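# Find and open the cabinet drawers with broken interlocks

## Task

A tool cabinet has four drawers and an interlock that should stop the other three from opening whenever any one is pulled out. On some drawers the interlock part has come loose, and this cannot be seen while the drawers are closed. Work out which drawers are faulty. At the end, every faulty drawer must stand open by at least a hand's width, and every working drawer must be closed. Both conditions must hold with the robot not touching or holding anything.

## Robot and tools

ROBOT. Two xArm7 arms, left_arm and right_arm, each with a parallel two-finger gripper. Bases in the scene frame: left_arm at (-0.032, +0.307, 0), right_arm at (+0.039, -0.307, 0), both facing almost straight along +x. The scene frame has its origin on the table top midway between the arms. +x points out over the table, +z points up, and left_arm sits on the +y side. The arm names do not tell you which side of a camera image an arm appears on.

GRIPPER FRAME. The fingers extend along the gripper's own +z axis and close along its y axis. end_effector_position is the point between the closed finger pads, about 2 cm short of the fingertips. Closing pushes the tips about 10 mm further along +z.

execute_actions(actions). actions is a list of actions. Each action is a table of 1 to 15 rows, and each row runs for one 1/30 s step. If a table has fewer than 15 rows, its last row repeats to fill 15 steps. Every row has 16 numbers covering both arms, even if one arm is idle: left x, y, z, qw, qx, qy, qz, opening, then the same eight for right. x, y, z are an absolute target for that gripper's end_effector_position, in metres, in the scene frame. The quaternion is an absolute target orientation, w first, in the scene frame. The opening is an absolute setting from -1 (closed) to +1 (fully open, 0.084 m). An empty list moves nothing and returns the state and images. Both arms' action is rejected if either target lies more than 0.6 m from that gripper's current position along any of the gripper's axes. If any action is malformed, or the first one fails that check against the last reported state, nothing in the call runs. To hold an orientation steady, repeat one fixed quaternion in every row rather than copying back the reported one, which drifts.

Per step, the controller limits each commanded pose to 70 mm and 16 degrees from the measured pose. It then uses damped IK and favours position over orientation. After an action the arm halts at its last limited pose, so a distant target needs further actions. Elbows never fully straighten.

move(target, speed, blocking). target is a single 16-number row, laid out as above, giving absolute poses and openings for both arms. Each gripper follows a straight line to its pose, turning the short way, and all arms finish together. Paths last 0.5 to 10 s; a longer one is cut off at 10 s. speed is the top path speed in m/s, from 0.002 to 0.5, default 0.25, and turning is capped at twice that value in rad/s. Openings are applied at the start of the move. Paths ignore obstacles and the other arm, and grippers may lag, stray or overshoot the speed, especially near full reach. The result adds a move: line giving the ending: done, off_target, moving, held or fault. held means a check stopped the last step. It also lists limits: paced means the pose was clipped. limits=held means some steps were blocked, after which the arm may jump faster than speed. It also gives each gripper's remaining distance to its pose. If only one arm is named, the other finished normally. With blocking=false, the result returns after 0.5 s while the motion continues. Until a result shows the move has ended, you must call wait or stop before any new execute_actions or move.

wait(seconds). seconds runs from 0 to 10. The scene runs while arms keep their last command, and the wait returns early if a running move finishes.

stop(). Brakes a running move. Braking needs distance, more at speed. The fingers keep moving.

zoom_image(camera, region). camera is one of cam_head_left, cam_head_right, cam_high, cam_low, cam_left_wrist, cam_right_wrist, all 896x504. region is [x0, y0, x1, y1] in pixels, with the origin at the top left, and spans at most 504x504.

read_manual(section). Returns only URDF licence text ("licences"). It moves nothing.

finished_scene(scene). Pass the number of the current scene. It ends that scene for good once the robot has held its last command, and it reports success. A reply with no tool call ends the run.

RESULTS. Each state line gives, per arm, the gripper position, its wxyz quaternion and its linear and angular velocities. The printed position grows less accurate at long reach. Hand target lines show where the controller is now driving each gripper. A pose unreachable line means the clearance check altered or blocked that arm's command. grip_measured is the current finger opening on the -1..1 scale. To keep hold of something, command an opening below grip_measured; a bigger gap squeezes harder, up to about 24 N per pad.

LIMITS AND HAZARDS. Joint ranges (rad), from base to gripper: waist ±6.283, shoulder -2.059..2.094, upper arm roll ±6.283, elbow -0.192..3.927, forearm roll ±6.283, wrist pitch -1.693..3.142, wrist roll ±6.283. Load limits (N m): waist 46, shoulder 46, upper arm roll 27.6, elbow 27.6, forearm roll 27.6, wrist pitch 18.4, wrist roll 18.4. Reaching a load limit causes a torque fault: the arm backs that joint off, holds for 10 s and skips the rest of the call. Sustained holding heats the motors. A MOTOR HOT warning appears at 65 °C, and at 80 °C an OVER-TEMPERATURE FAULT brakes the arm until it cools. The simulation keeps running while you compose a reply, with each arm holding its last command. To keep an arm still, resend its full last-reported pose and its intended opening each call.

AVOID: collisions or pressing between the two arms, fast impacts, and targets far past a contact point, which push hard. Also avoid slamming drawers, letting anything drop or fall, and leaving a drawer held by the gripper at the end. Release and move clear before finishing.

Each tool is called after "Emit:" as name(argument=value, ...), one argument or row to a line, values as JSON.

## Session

Emit:
execute_actions(
  actions=[],
)

Scene clock: 0.00 s.
left_arm: end_effector_position=(+0.5629, +0.4528, +0.2797) grip_measured=+1.00 end_effector_quat_wxyz=(+0.065, -0.267, +0.955, -0.109) end_effector_velocity=(+0.000, +0.000, +0.000) end_effector_angular_velocity=(+0.000, -0.001, +0.000) | right_arm: end_effector_position=(+0.2873, -0.6586, +0.1692) grip_measured=+1.00 end_effector_quat_wxyz=(-0.163, -0.422, +0.882, +0.131) end_effector_velocity=(+0.000, +0.000, -0.000) end_effector_angular_velocity=(+0.001, -0.000, +0.003)
Joint positions: left_arm=[ 0.403  0.37  -0.091  1.699 -0.203  1.213  2.968  0.084] | right_arm=[-0.945  0.202  0.1    1.208 -0.254  1.37   1.524  0.084]
Joint velocities: left_arm=[-0.     0.    -0.     0.     0.    -0.001 -0.    -0.   ] | right_arm=[ 0.     0.     0.    -0.001 -0.    -0.001 -0.002  0.   ]
Hand target (left_arm): +0.563, +0.453, +0.280; +0.065, -0.267, +0.955, -0.109
Hand target (right_arm): +0.287, -0.659, +0.169; -0.163, -0.422, +0.882, +0.131

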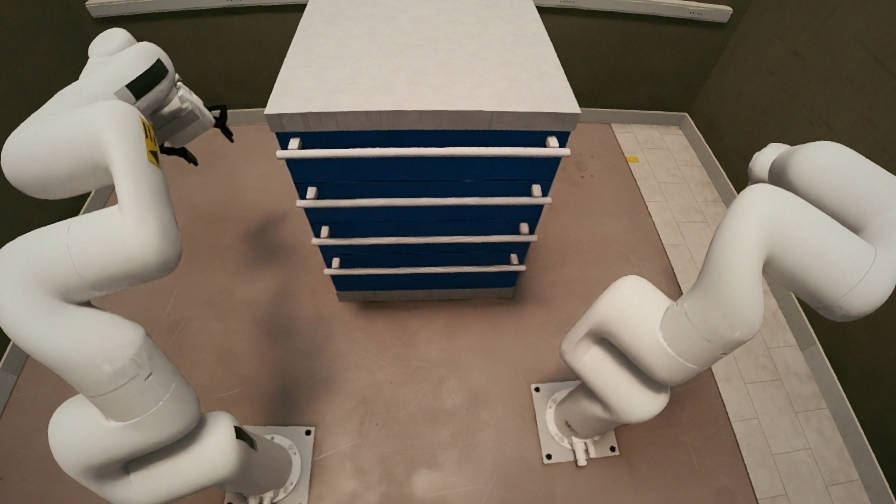

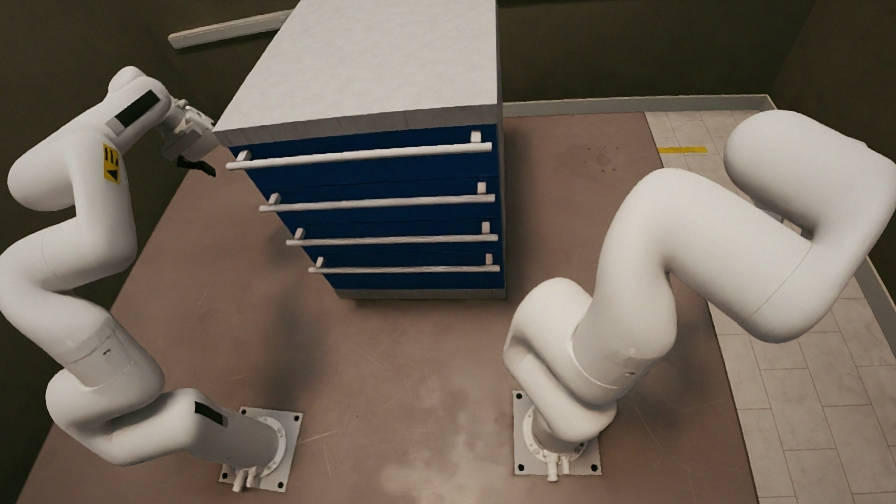

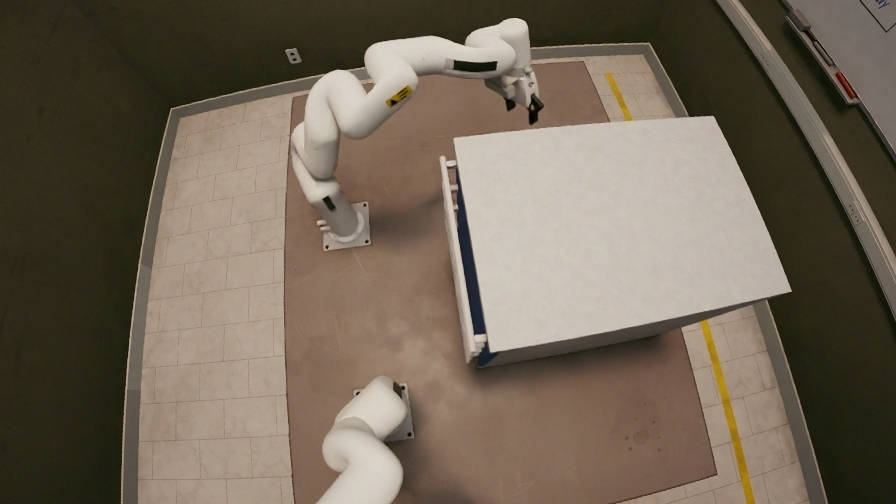

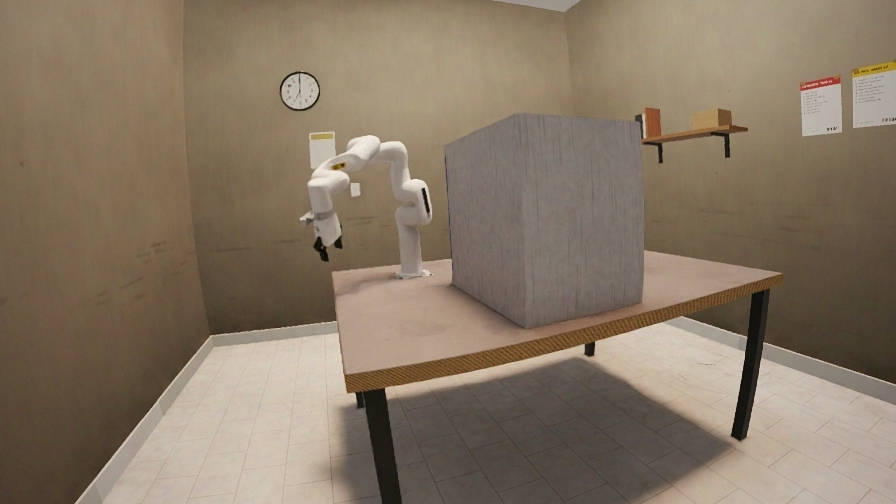

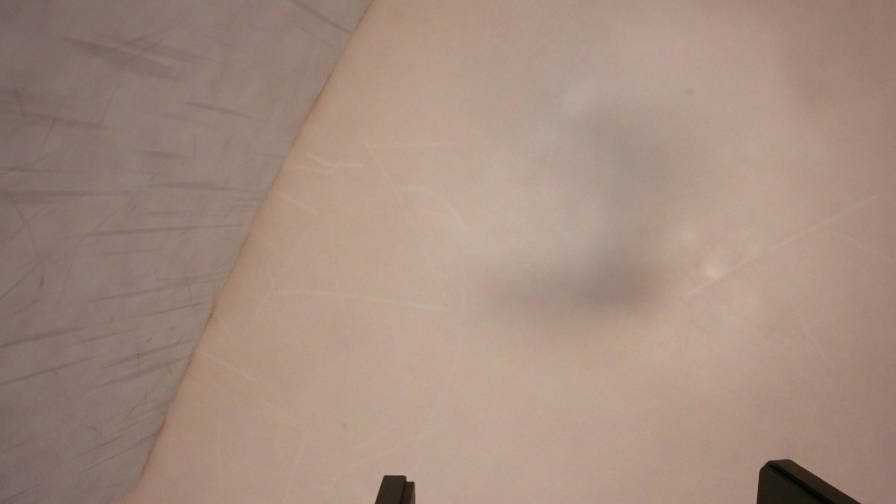

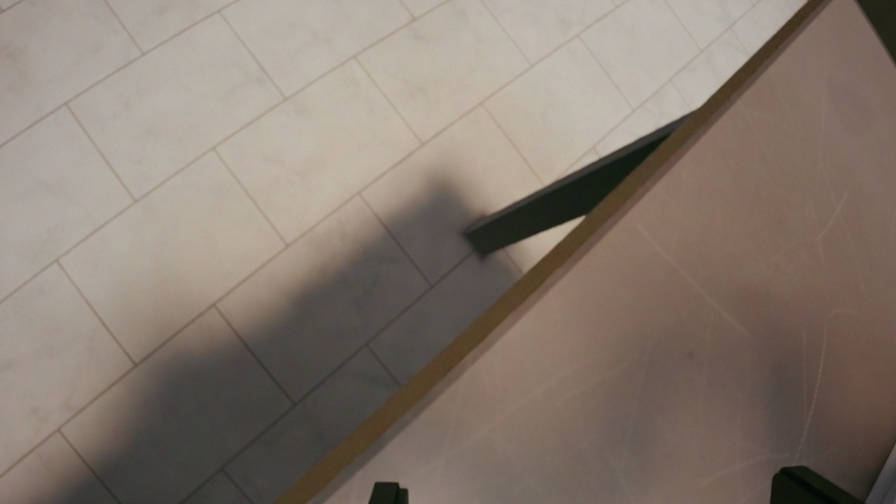

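Emit:
move(
  target=[0.2,0.42,0.35,0,0.707,-0.707,0,0,0.2873,-0.6586,0.1692,-0.163,-0.422,0.882,0.131,1],
  speed=0.25,
)

Emit:
move(
  target=[0.14,0.05,0.35,0,0.707,-0.707,0,0,0.2873,-0.6586,0.1692,-0.163,-0.422,0.882,0.131,1],
  speed=0.25,
)

Emit:
move(
  target=[0.22,-0.02,0.215,0.4056,-0.5792,0.5792,-0.4056,0,0.2873,-0.6586,0.1692,-0.163,-0.422,0.882,0.131,1],
  speed=0.2,
)

Scene clock: 19.67 s.
left_arm: end_effector_position=(+0.2004, +0.4211, +0.3492) grip_measured=-0.01 end_effector_quat_wxyz=(+0.000, +0.707, -0.707, -0.001) end_effector_velocity=(-0.001, +0.000, +0.002) end_effector_angular_velocity=(+0.002, -0.004, +0.002) | right_arm: end_effector_position=(+0.2873, -0.6586, +0.1692) grip_measured=+1.00 end_effector_quat_wxyz=(-0.163, -0.422, +0.882, +0.131) end_effector_velocity=(-0.000, -0.000, +0.000) end_effector_angular_velocity=(+0.000, +0.000, -0.001)
Joint positions: left_arm=[ 0.542 -0.737 -0.048  0.846 -0.031  1.584  2.068  0.044] | right_arm=[-0.944  0.203  0.1    1.209 -0.255  1.371  1.525  0.084]
Joint velocities: left_arm=[ 0.001 -0.004  0.001  0.002  0.     0.002 -0.001 -0.   ] | right_arm=[-0.001  0.     0.     0.     0.     0.001 -0.    -0.   ]
Hand target (left_arm): +0.200, +0.421, +0.350; -0.000, +0.707, -0.707, -0.001
Hand target (right_arm): +0.287, -0.659, +0.169; -0.163, -0.422, +0.882, +0.131
Off the commanded pose (left_arm): 0.001 m, 0 deg.
Off the commanded pose (right_arm): 0.000 m, 0 deg.
move: done

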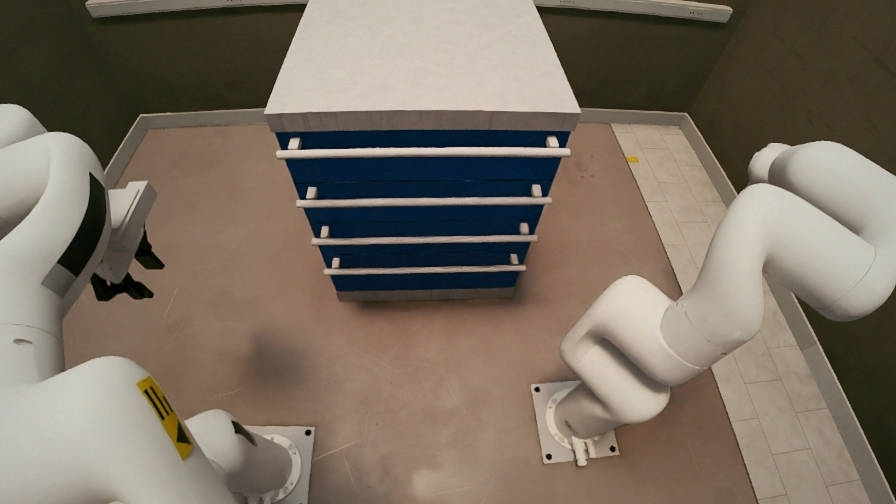

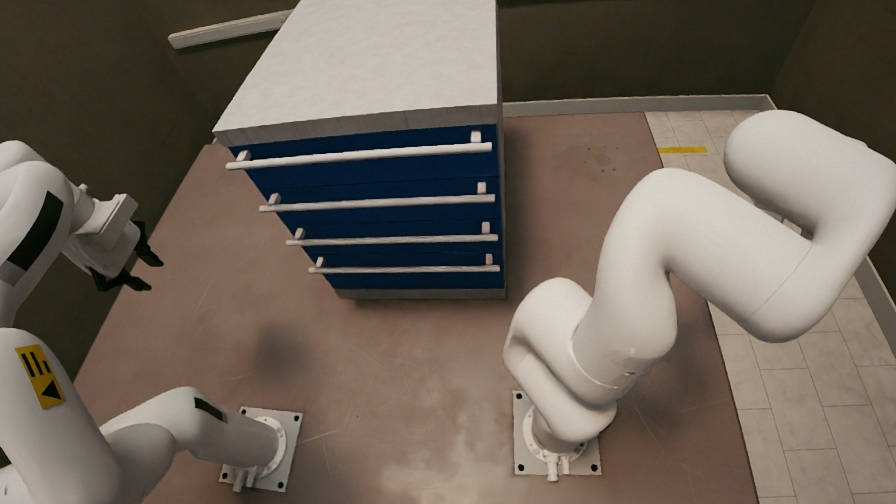

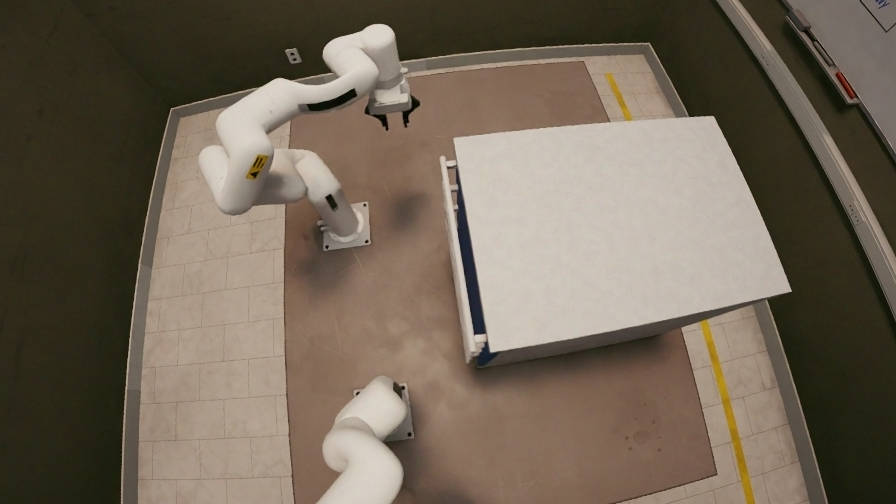

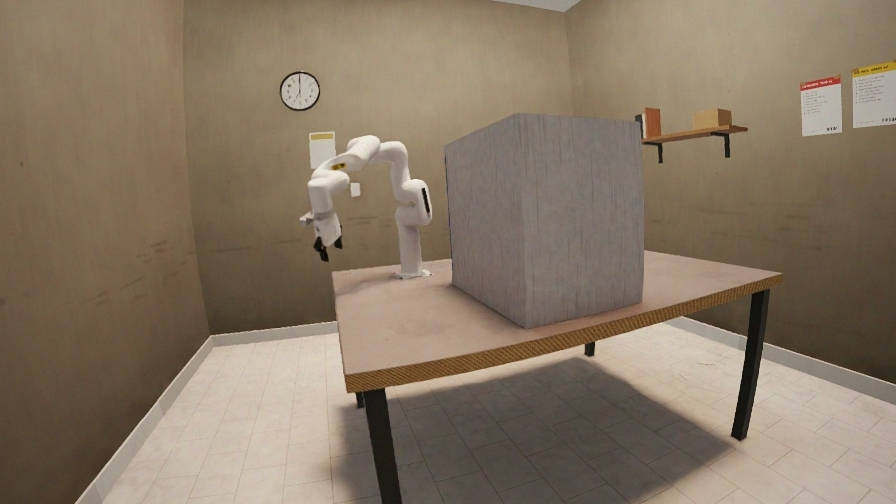

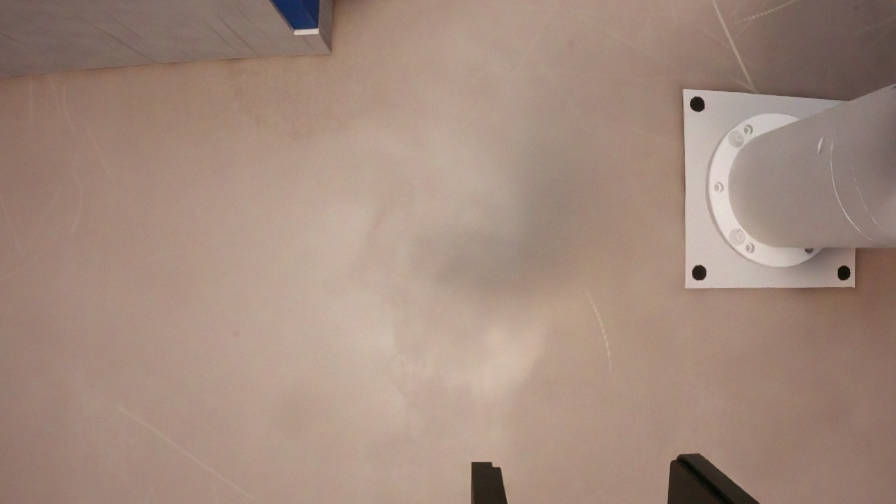

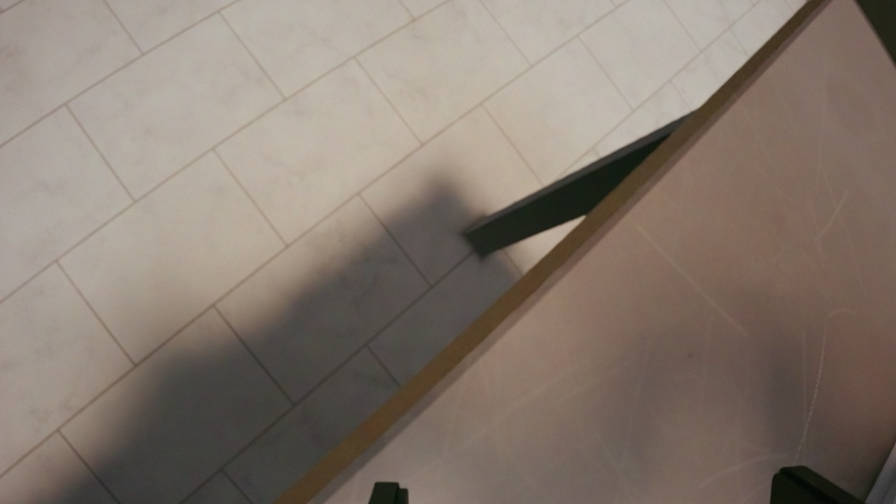

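Scene clock: 21.60 s.
left_arm: end_effector_position=(+0.1392, +0.0515, +0.3497) grip_measured=-0.01 end_effector_quat_wxyz=(+0.001, +0.708, -0.706, -0.001) end_effector_velocity=(-0.002, -0.004, +0.000) end_effector_angular_velocity=(+0.004, -0.004, -0.007) | right_arm: end_effector_position=(+0.2873, -0.6586, +0.1692) grip_measured=+1.00 end_effector_quat_wxyz=(-0.163, -0.422, +0.882, +0.131) end_effector_velocity=(-0.000, +0.001, -0.001) end_effector_angular_velocity=(+0.001, +0.001, +0.000)
Joint positions: left_arm=[ 0.375 -0.999 -0.731  1.005 -0.616  1.813  1.315  0.044] | right_arm=[-0.944  0.203  0.1    1.209 -0.255  1.371  1.525  0.084]
Joint velocities: left_arm=[-0.002 -0.001 -0.008  0.007 -0.002 -0.    -0.004  0.   ] | right_arm=[ 0.    -0.    -0.    -0.002 -0.    -0.001  0.    -0.   ]
Hand target (left_arm): +0.139, +0.051, +0.350; +0.000, +0.708, -0.707, -0.001
Hand target (right_arm): +0.287, -0.659, +0.169; -0.163, -0.422, +0.882, +0.131
Off the commanded pose (left_arm): 0.002 m, 0 deg.
Off the commanded pose (right_arm): 0.000 m, 0 deg.
move: done

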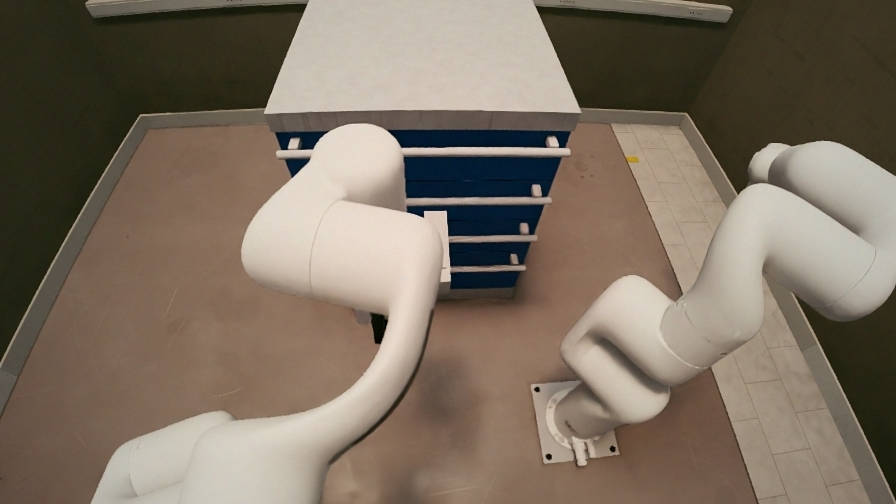

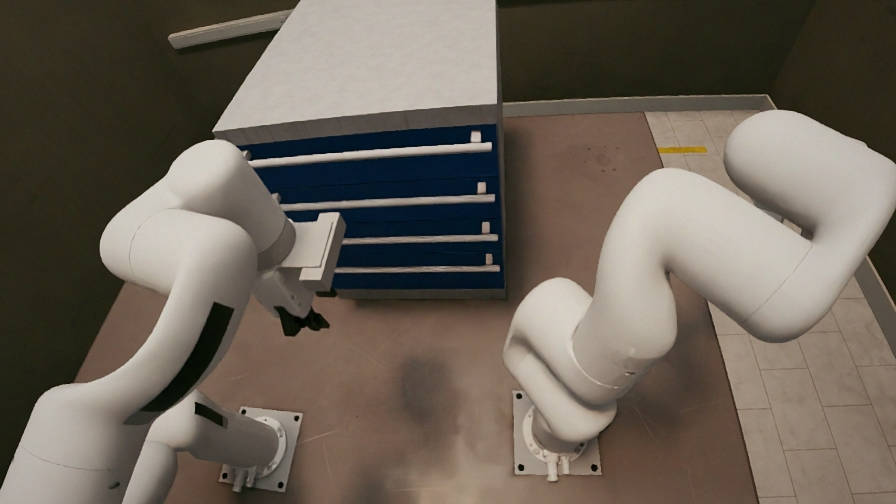

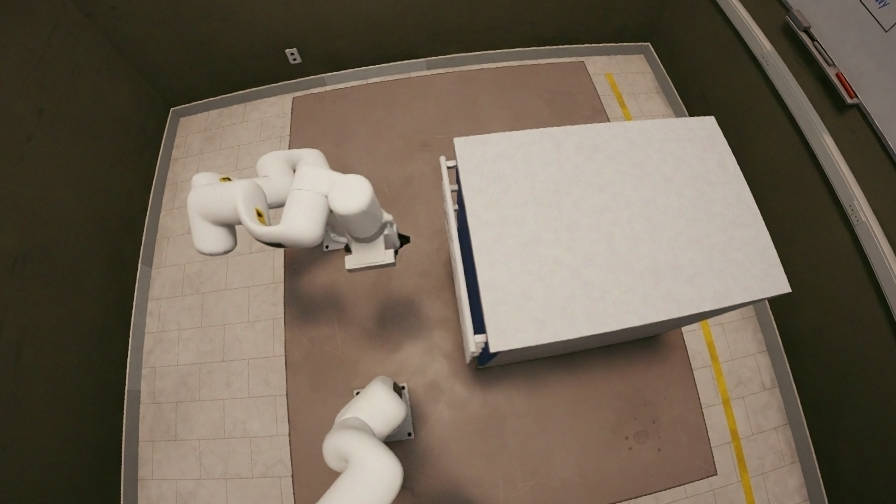

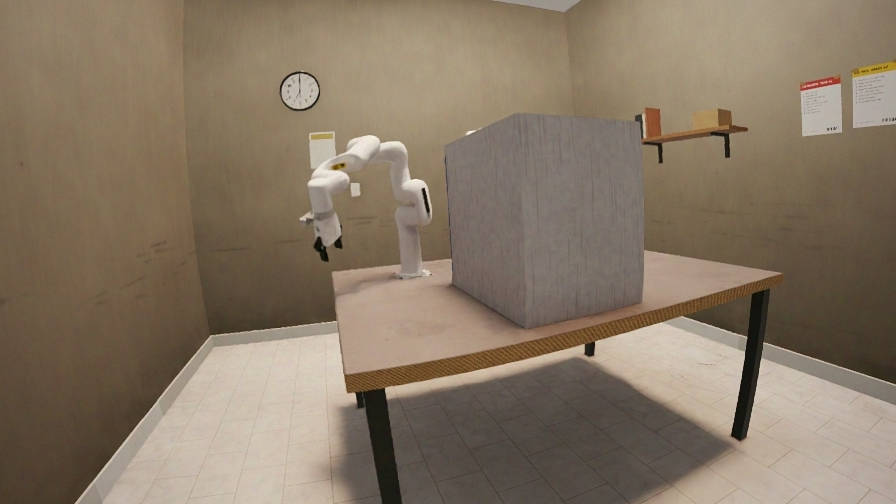

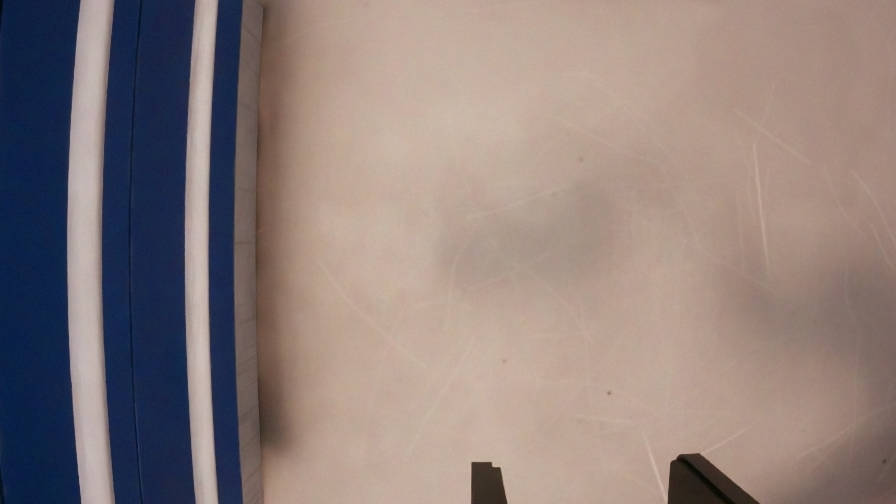

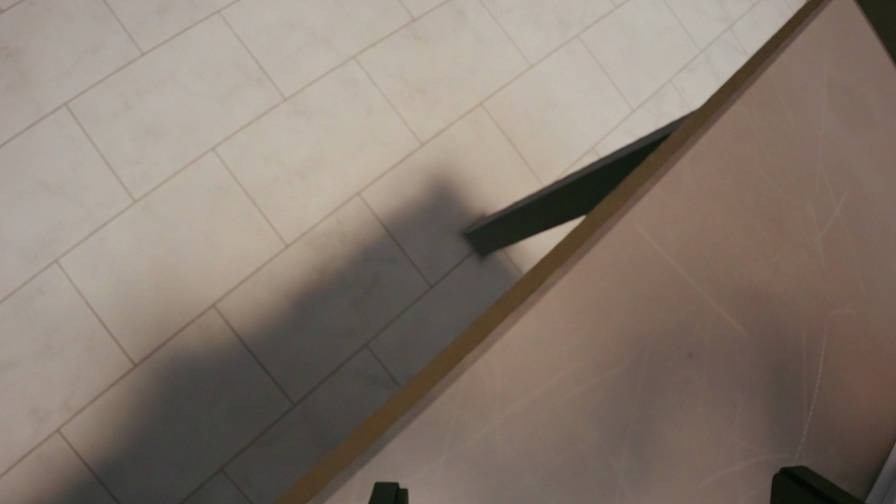

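Scene clock: 25.03 s.
left_arm: end_effector_position=(+0.2212, -0.0180, +0.2167) grip_measured=-0.01 end_effector_quat_wxyz=(-0.408, +0.580, -0.578, +0.405) end_effector_velocity=(+0.000, -0.000, -0.001) end_effector_angular_velocity=(-0.001, -0.002, +0.001) | right_arm: end_effector_position=(+0.2873, -0.6586, +0.1692) grip_measured=+1.00 end_effector_quat_wxyz=(-0.163, -0.422, +0.882, +0.131) end_effector_velocity=(-0.001, -0.001, +0.000) end_effector_angular_velocity=(-0.001, -0.001, -0.003)
Joint positions: left_arm=[ 0.063 -1.984 -1.619  0.488 -1.195  0.828  0.952  0.044] | right_arm=[-0.944  0.203  0.1    1.209 -0.255  1.371  1.525  0.084]
Joint velocities: left_arm=[-0.001 -0.001 -0.004  0.    -0.    -0.003 -0.005 -0.   ] | right_arm=[-0.003  0.    -0.     0.001  0.001 -0.     0.    -0.   ]
Hand target (left_arm): +0.221, -0.018, +0.216; -0.408, +0.580, -0.578, +0.405
Hand target (right_arm): +0.287, -0.659, +0.169; -0.163, -0.422, +0.882, +0.131
Off the commanded pose (left_arm): 0.003 m, 0 deg.
Off the commanded pose (right_arm): 0.000 m, 0 deg.
move: done

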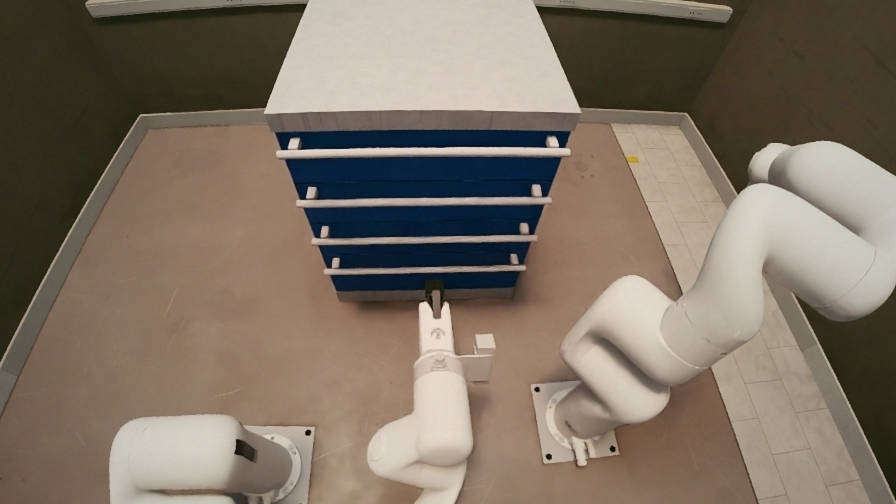

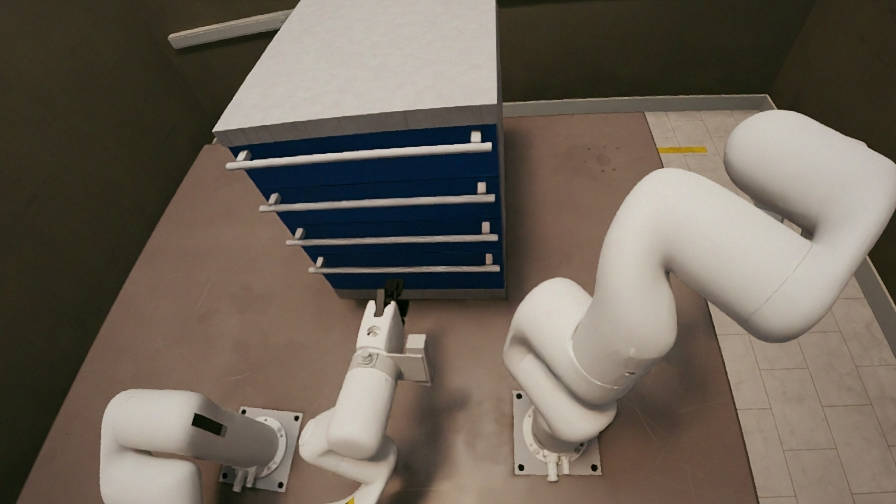

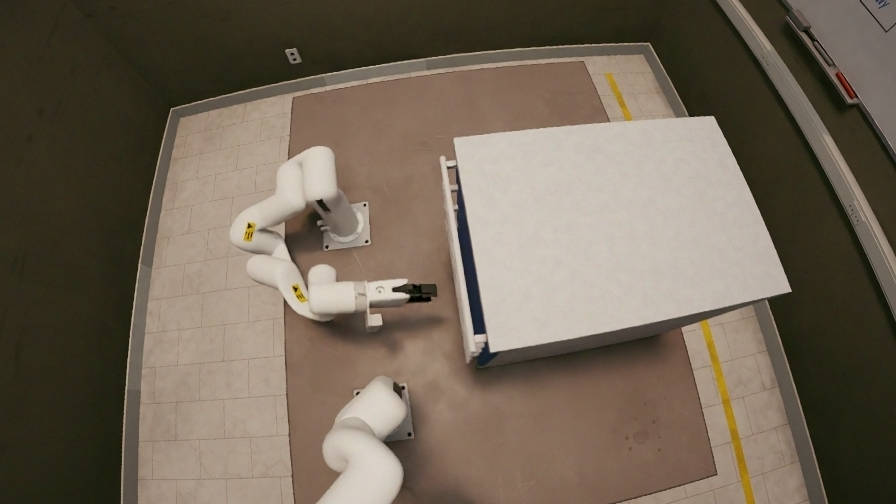

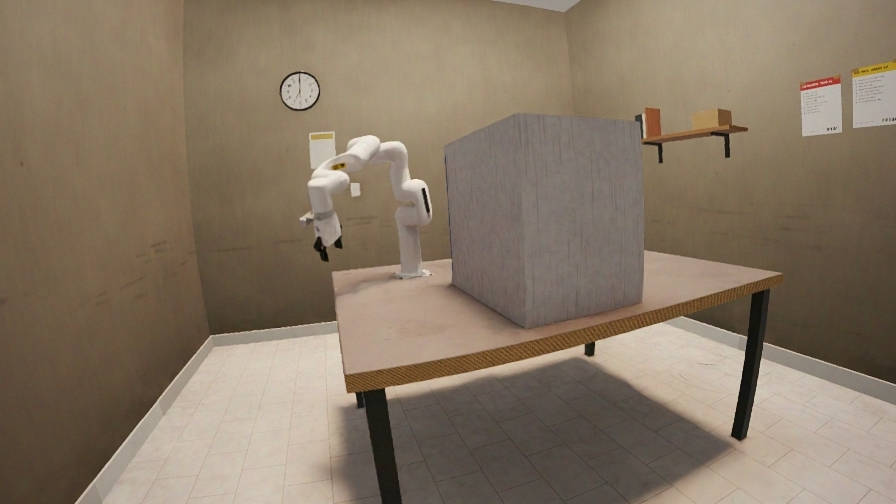

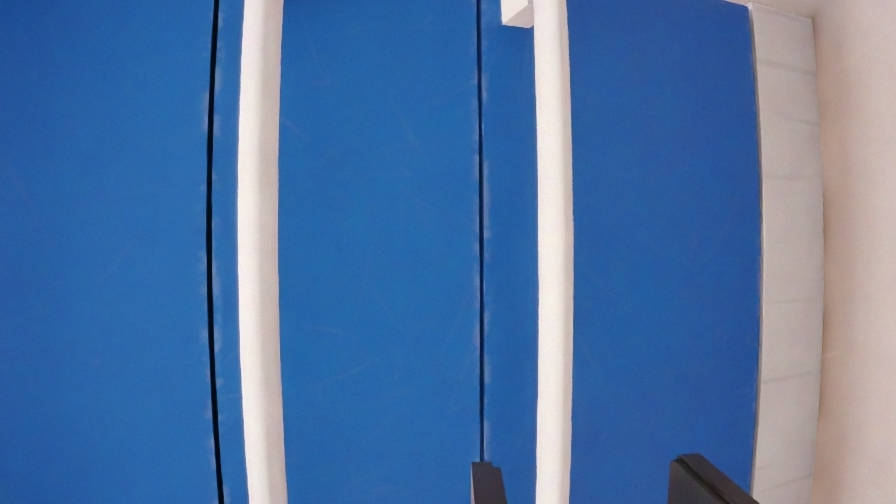

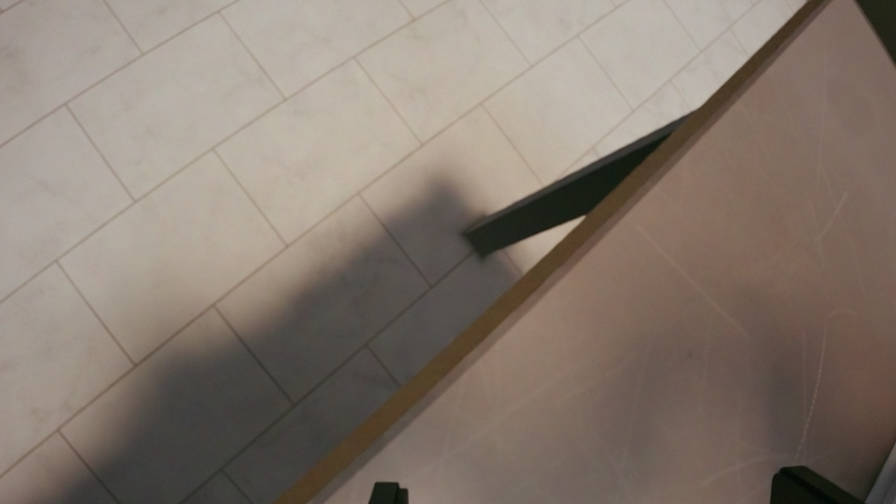

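Emit:
move(
  target=[0.258,-0.03,0.2005,0.4056,-0.5792,0.5792,-0.4056,0,0.2873,-0.6586,0.1692,-0.163,-0.422,0.882,0.131,1],
  speed=0.12,
)

Scene clock: 43.30 s.
left_arm: end_effector_position=(+0.2577, -0.0301, +0.2007) grip_measured=-0.01 end_effector_quat_wxyz=(-0.406, +0.579, -0.579, +0.406) end_effector_velocity=(+0.000, -0.000, -0.000) end_effector_angular_velocity=(+0.001, +0.000, -0.000) | right_arm: end_effector_position=(+0.2873, -0.6586, +0.1692) grip_measured=+1.00 end_effector_quat_wxyz=(-0.163, -0.422, +0.882, +0.131) end_effector_velocity=(-0.000, +0.000, +0.000) end_effector_angular_velocity=(+0.000, +0.000, -0.001)
Joint positions: left_arm=[ 0.211 -1.969 -1.662  0.553 -1.324  0.738  1.021  0.044] | right_arm=[-0.944  0.203  0.1    1.209 -0.255  1.371  1.525  0.084]
Joint velocities: left_arm=[ 0.002  0.001 -0.001  0.001 -0.002 -0.001  0.002 -0.   ] | right_arm=[0.    0.    0.    0.    0.    0.001 0.001 0.   ]
Hand target (left_arm): +0.258, -0.030, +0.201; -0.406, +0.579, -0.579, +0.406
Hand target (right_arm): +0.287, -0.659, +0.169; -0.163, -0.422, +0.882, +0.131
Off the commanded pose (left_arm): 0.000 m, 0 deg.
Off the commanded pose (right_arm): 0.000 m, 0 deg.
move: done

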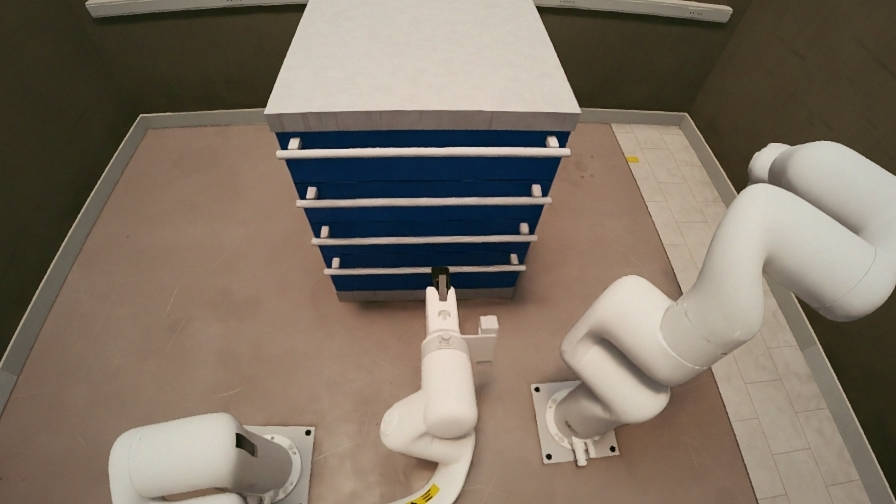

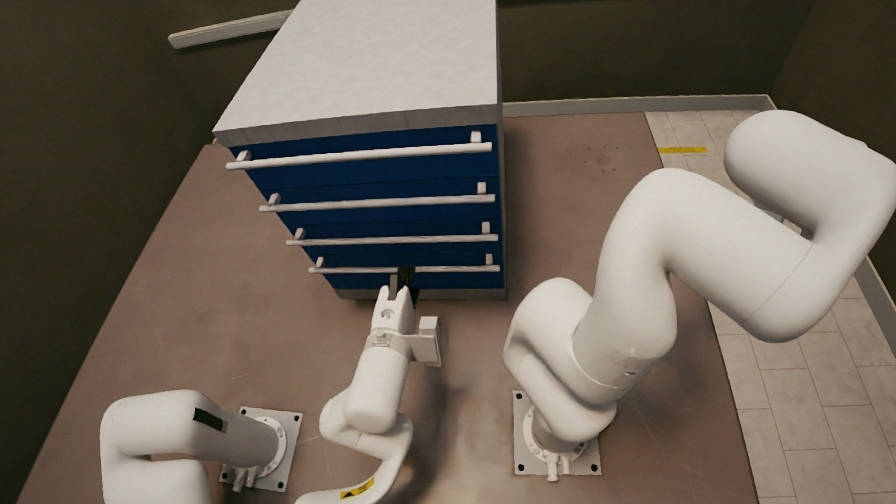

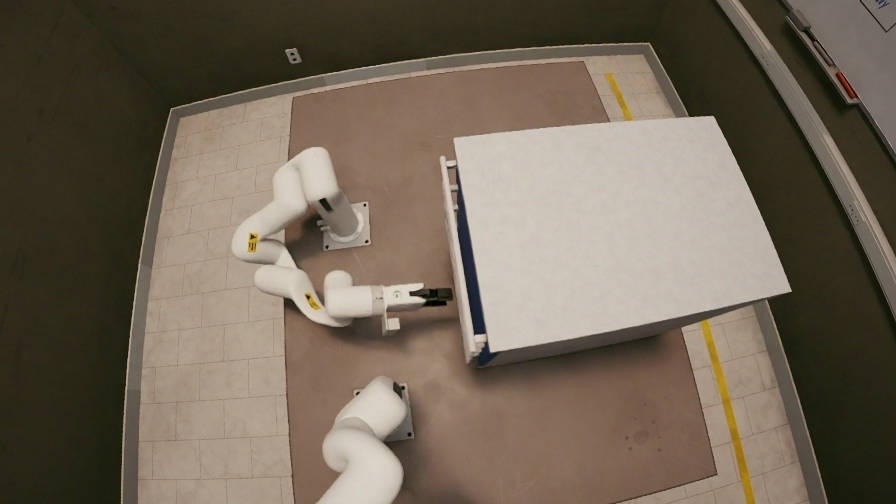

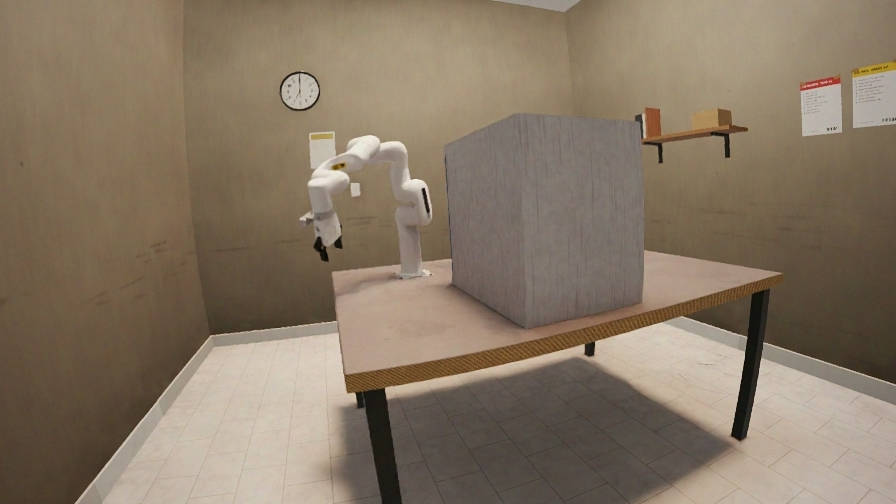

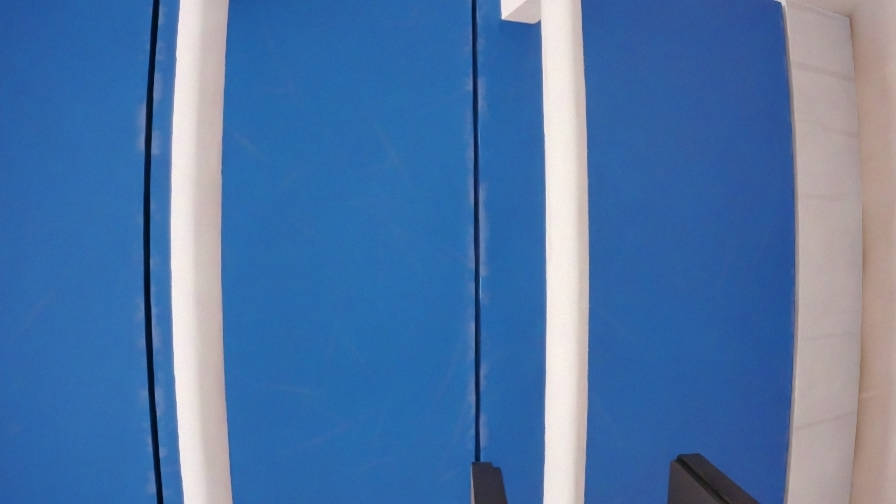

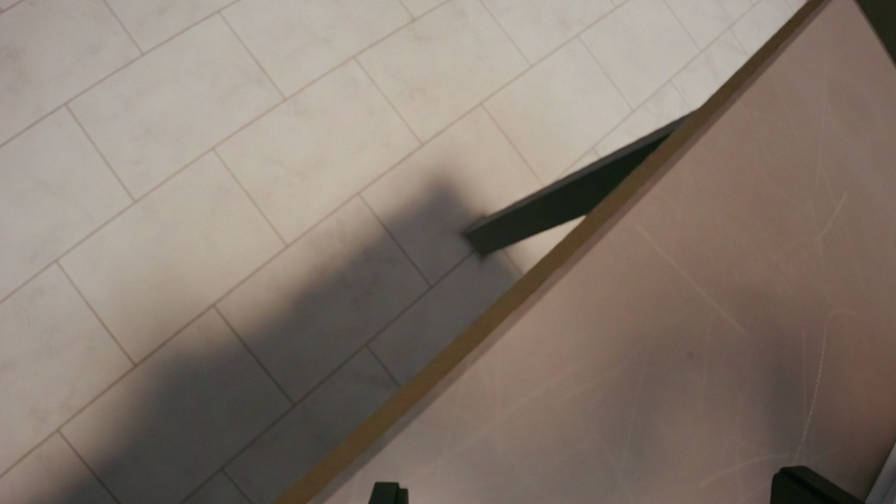

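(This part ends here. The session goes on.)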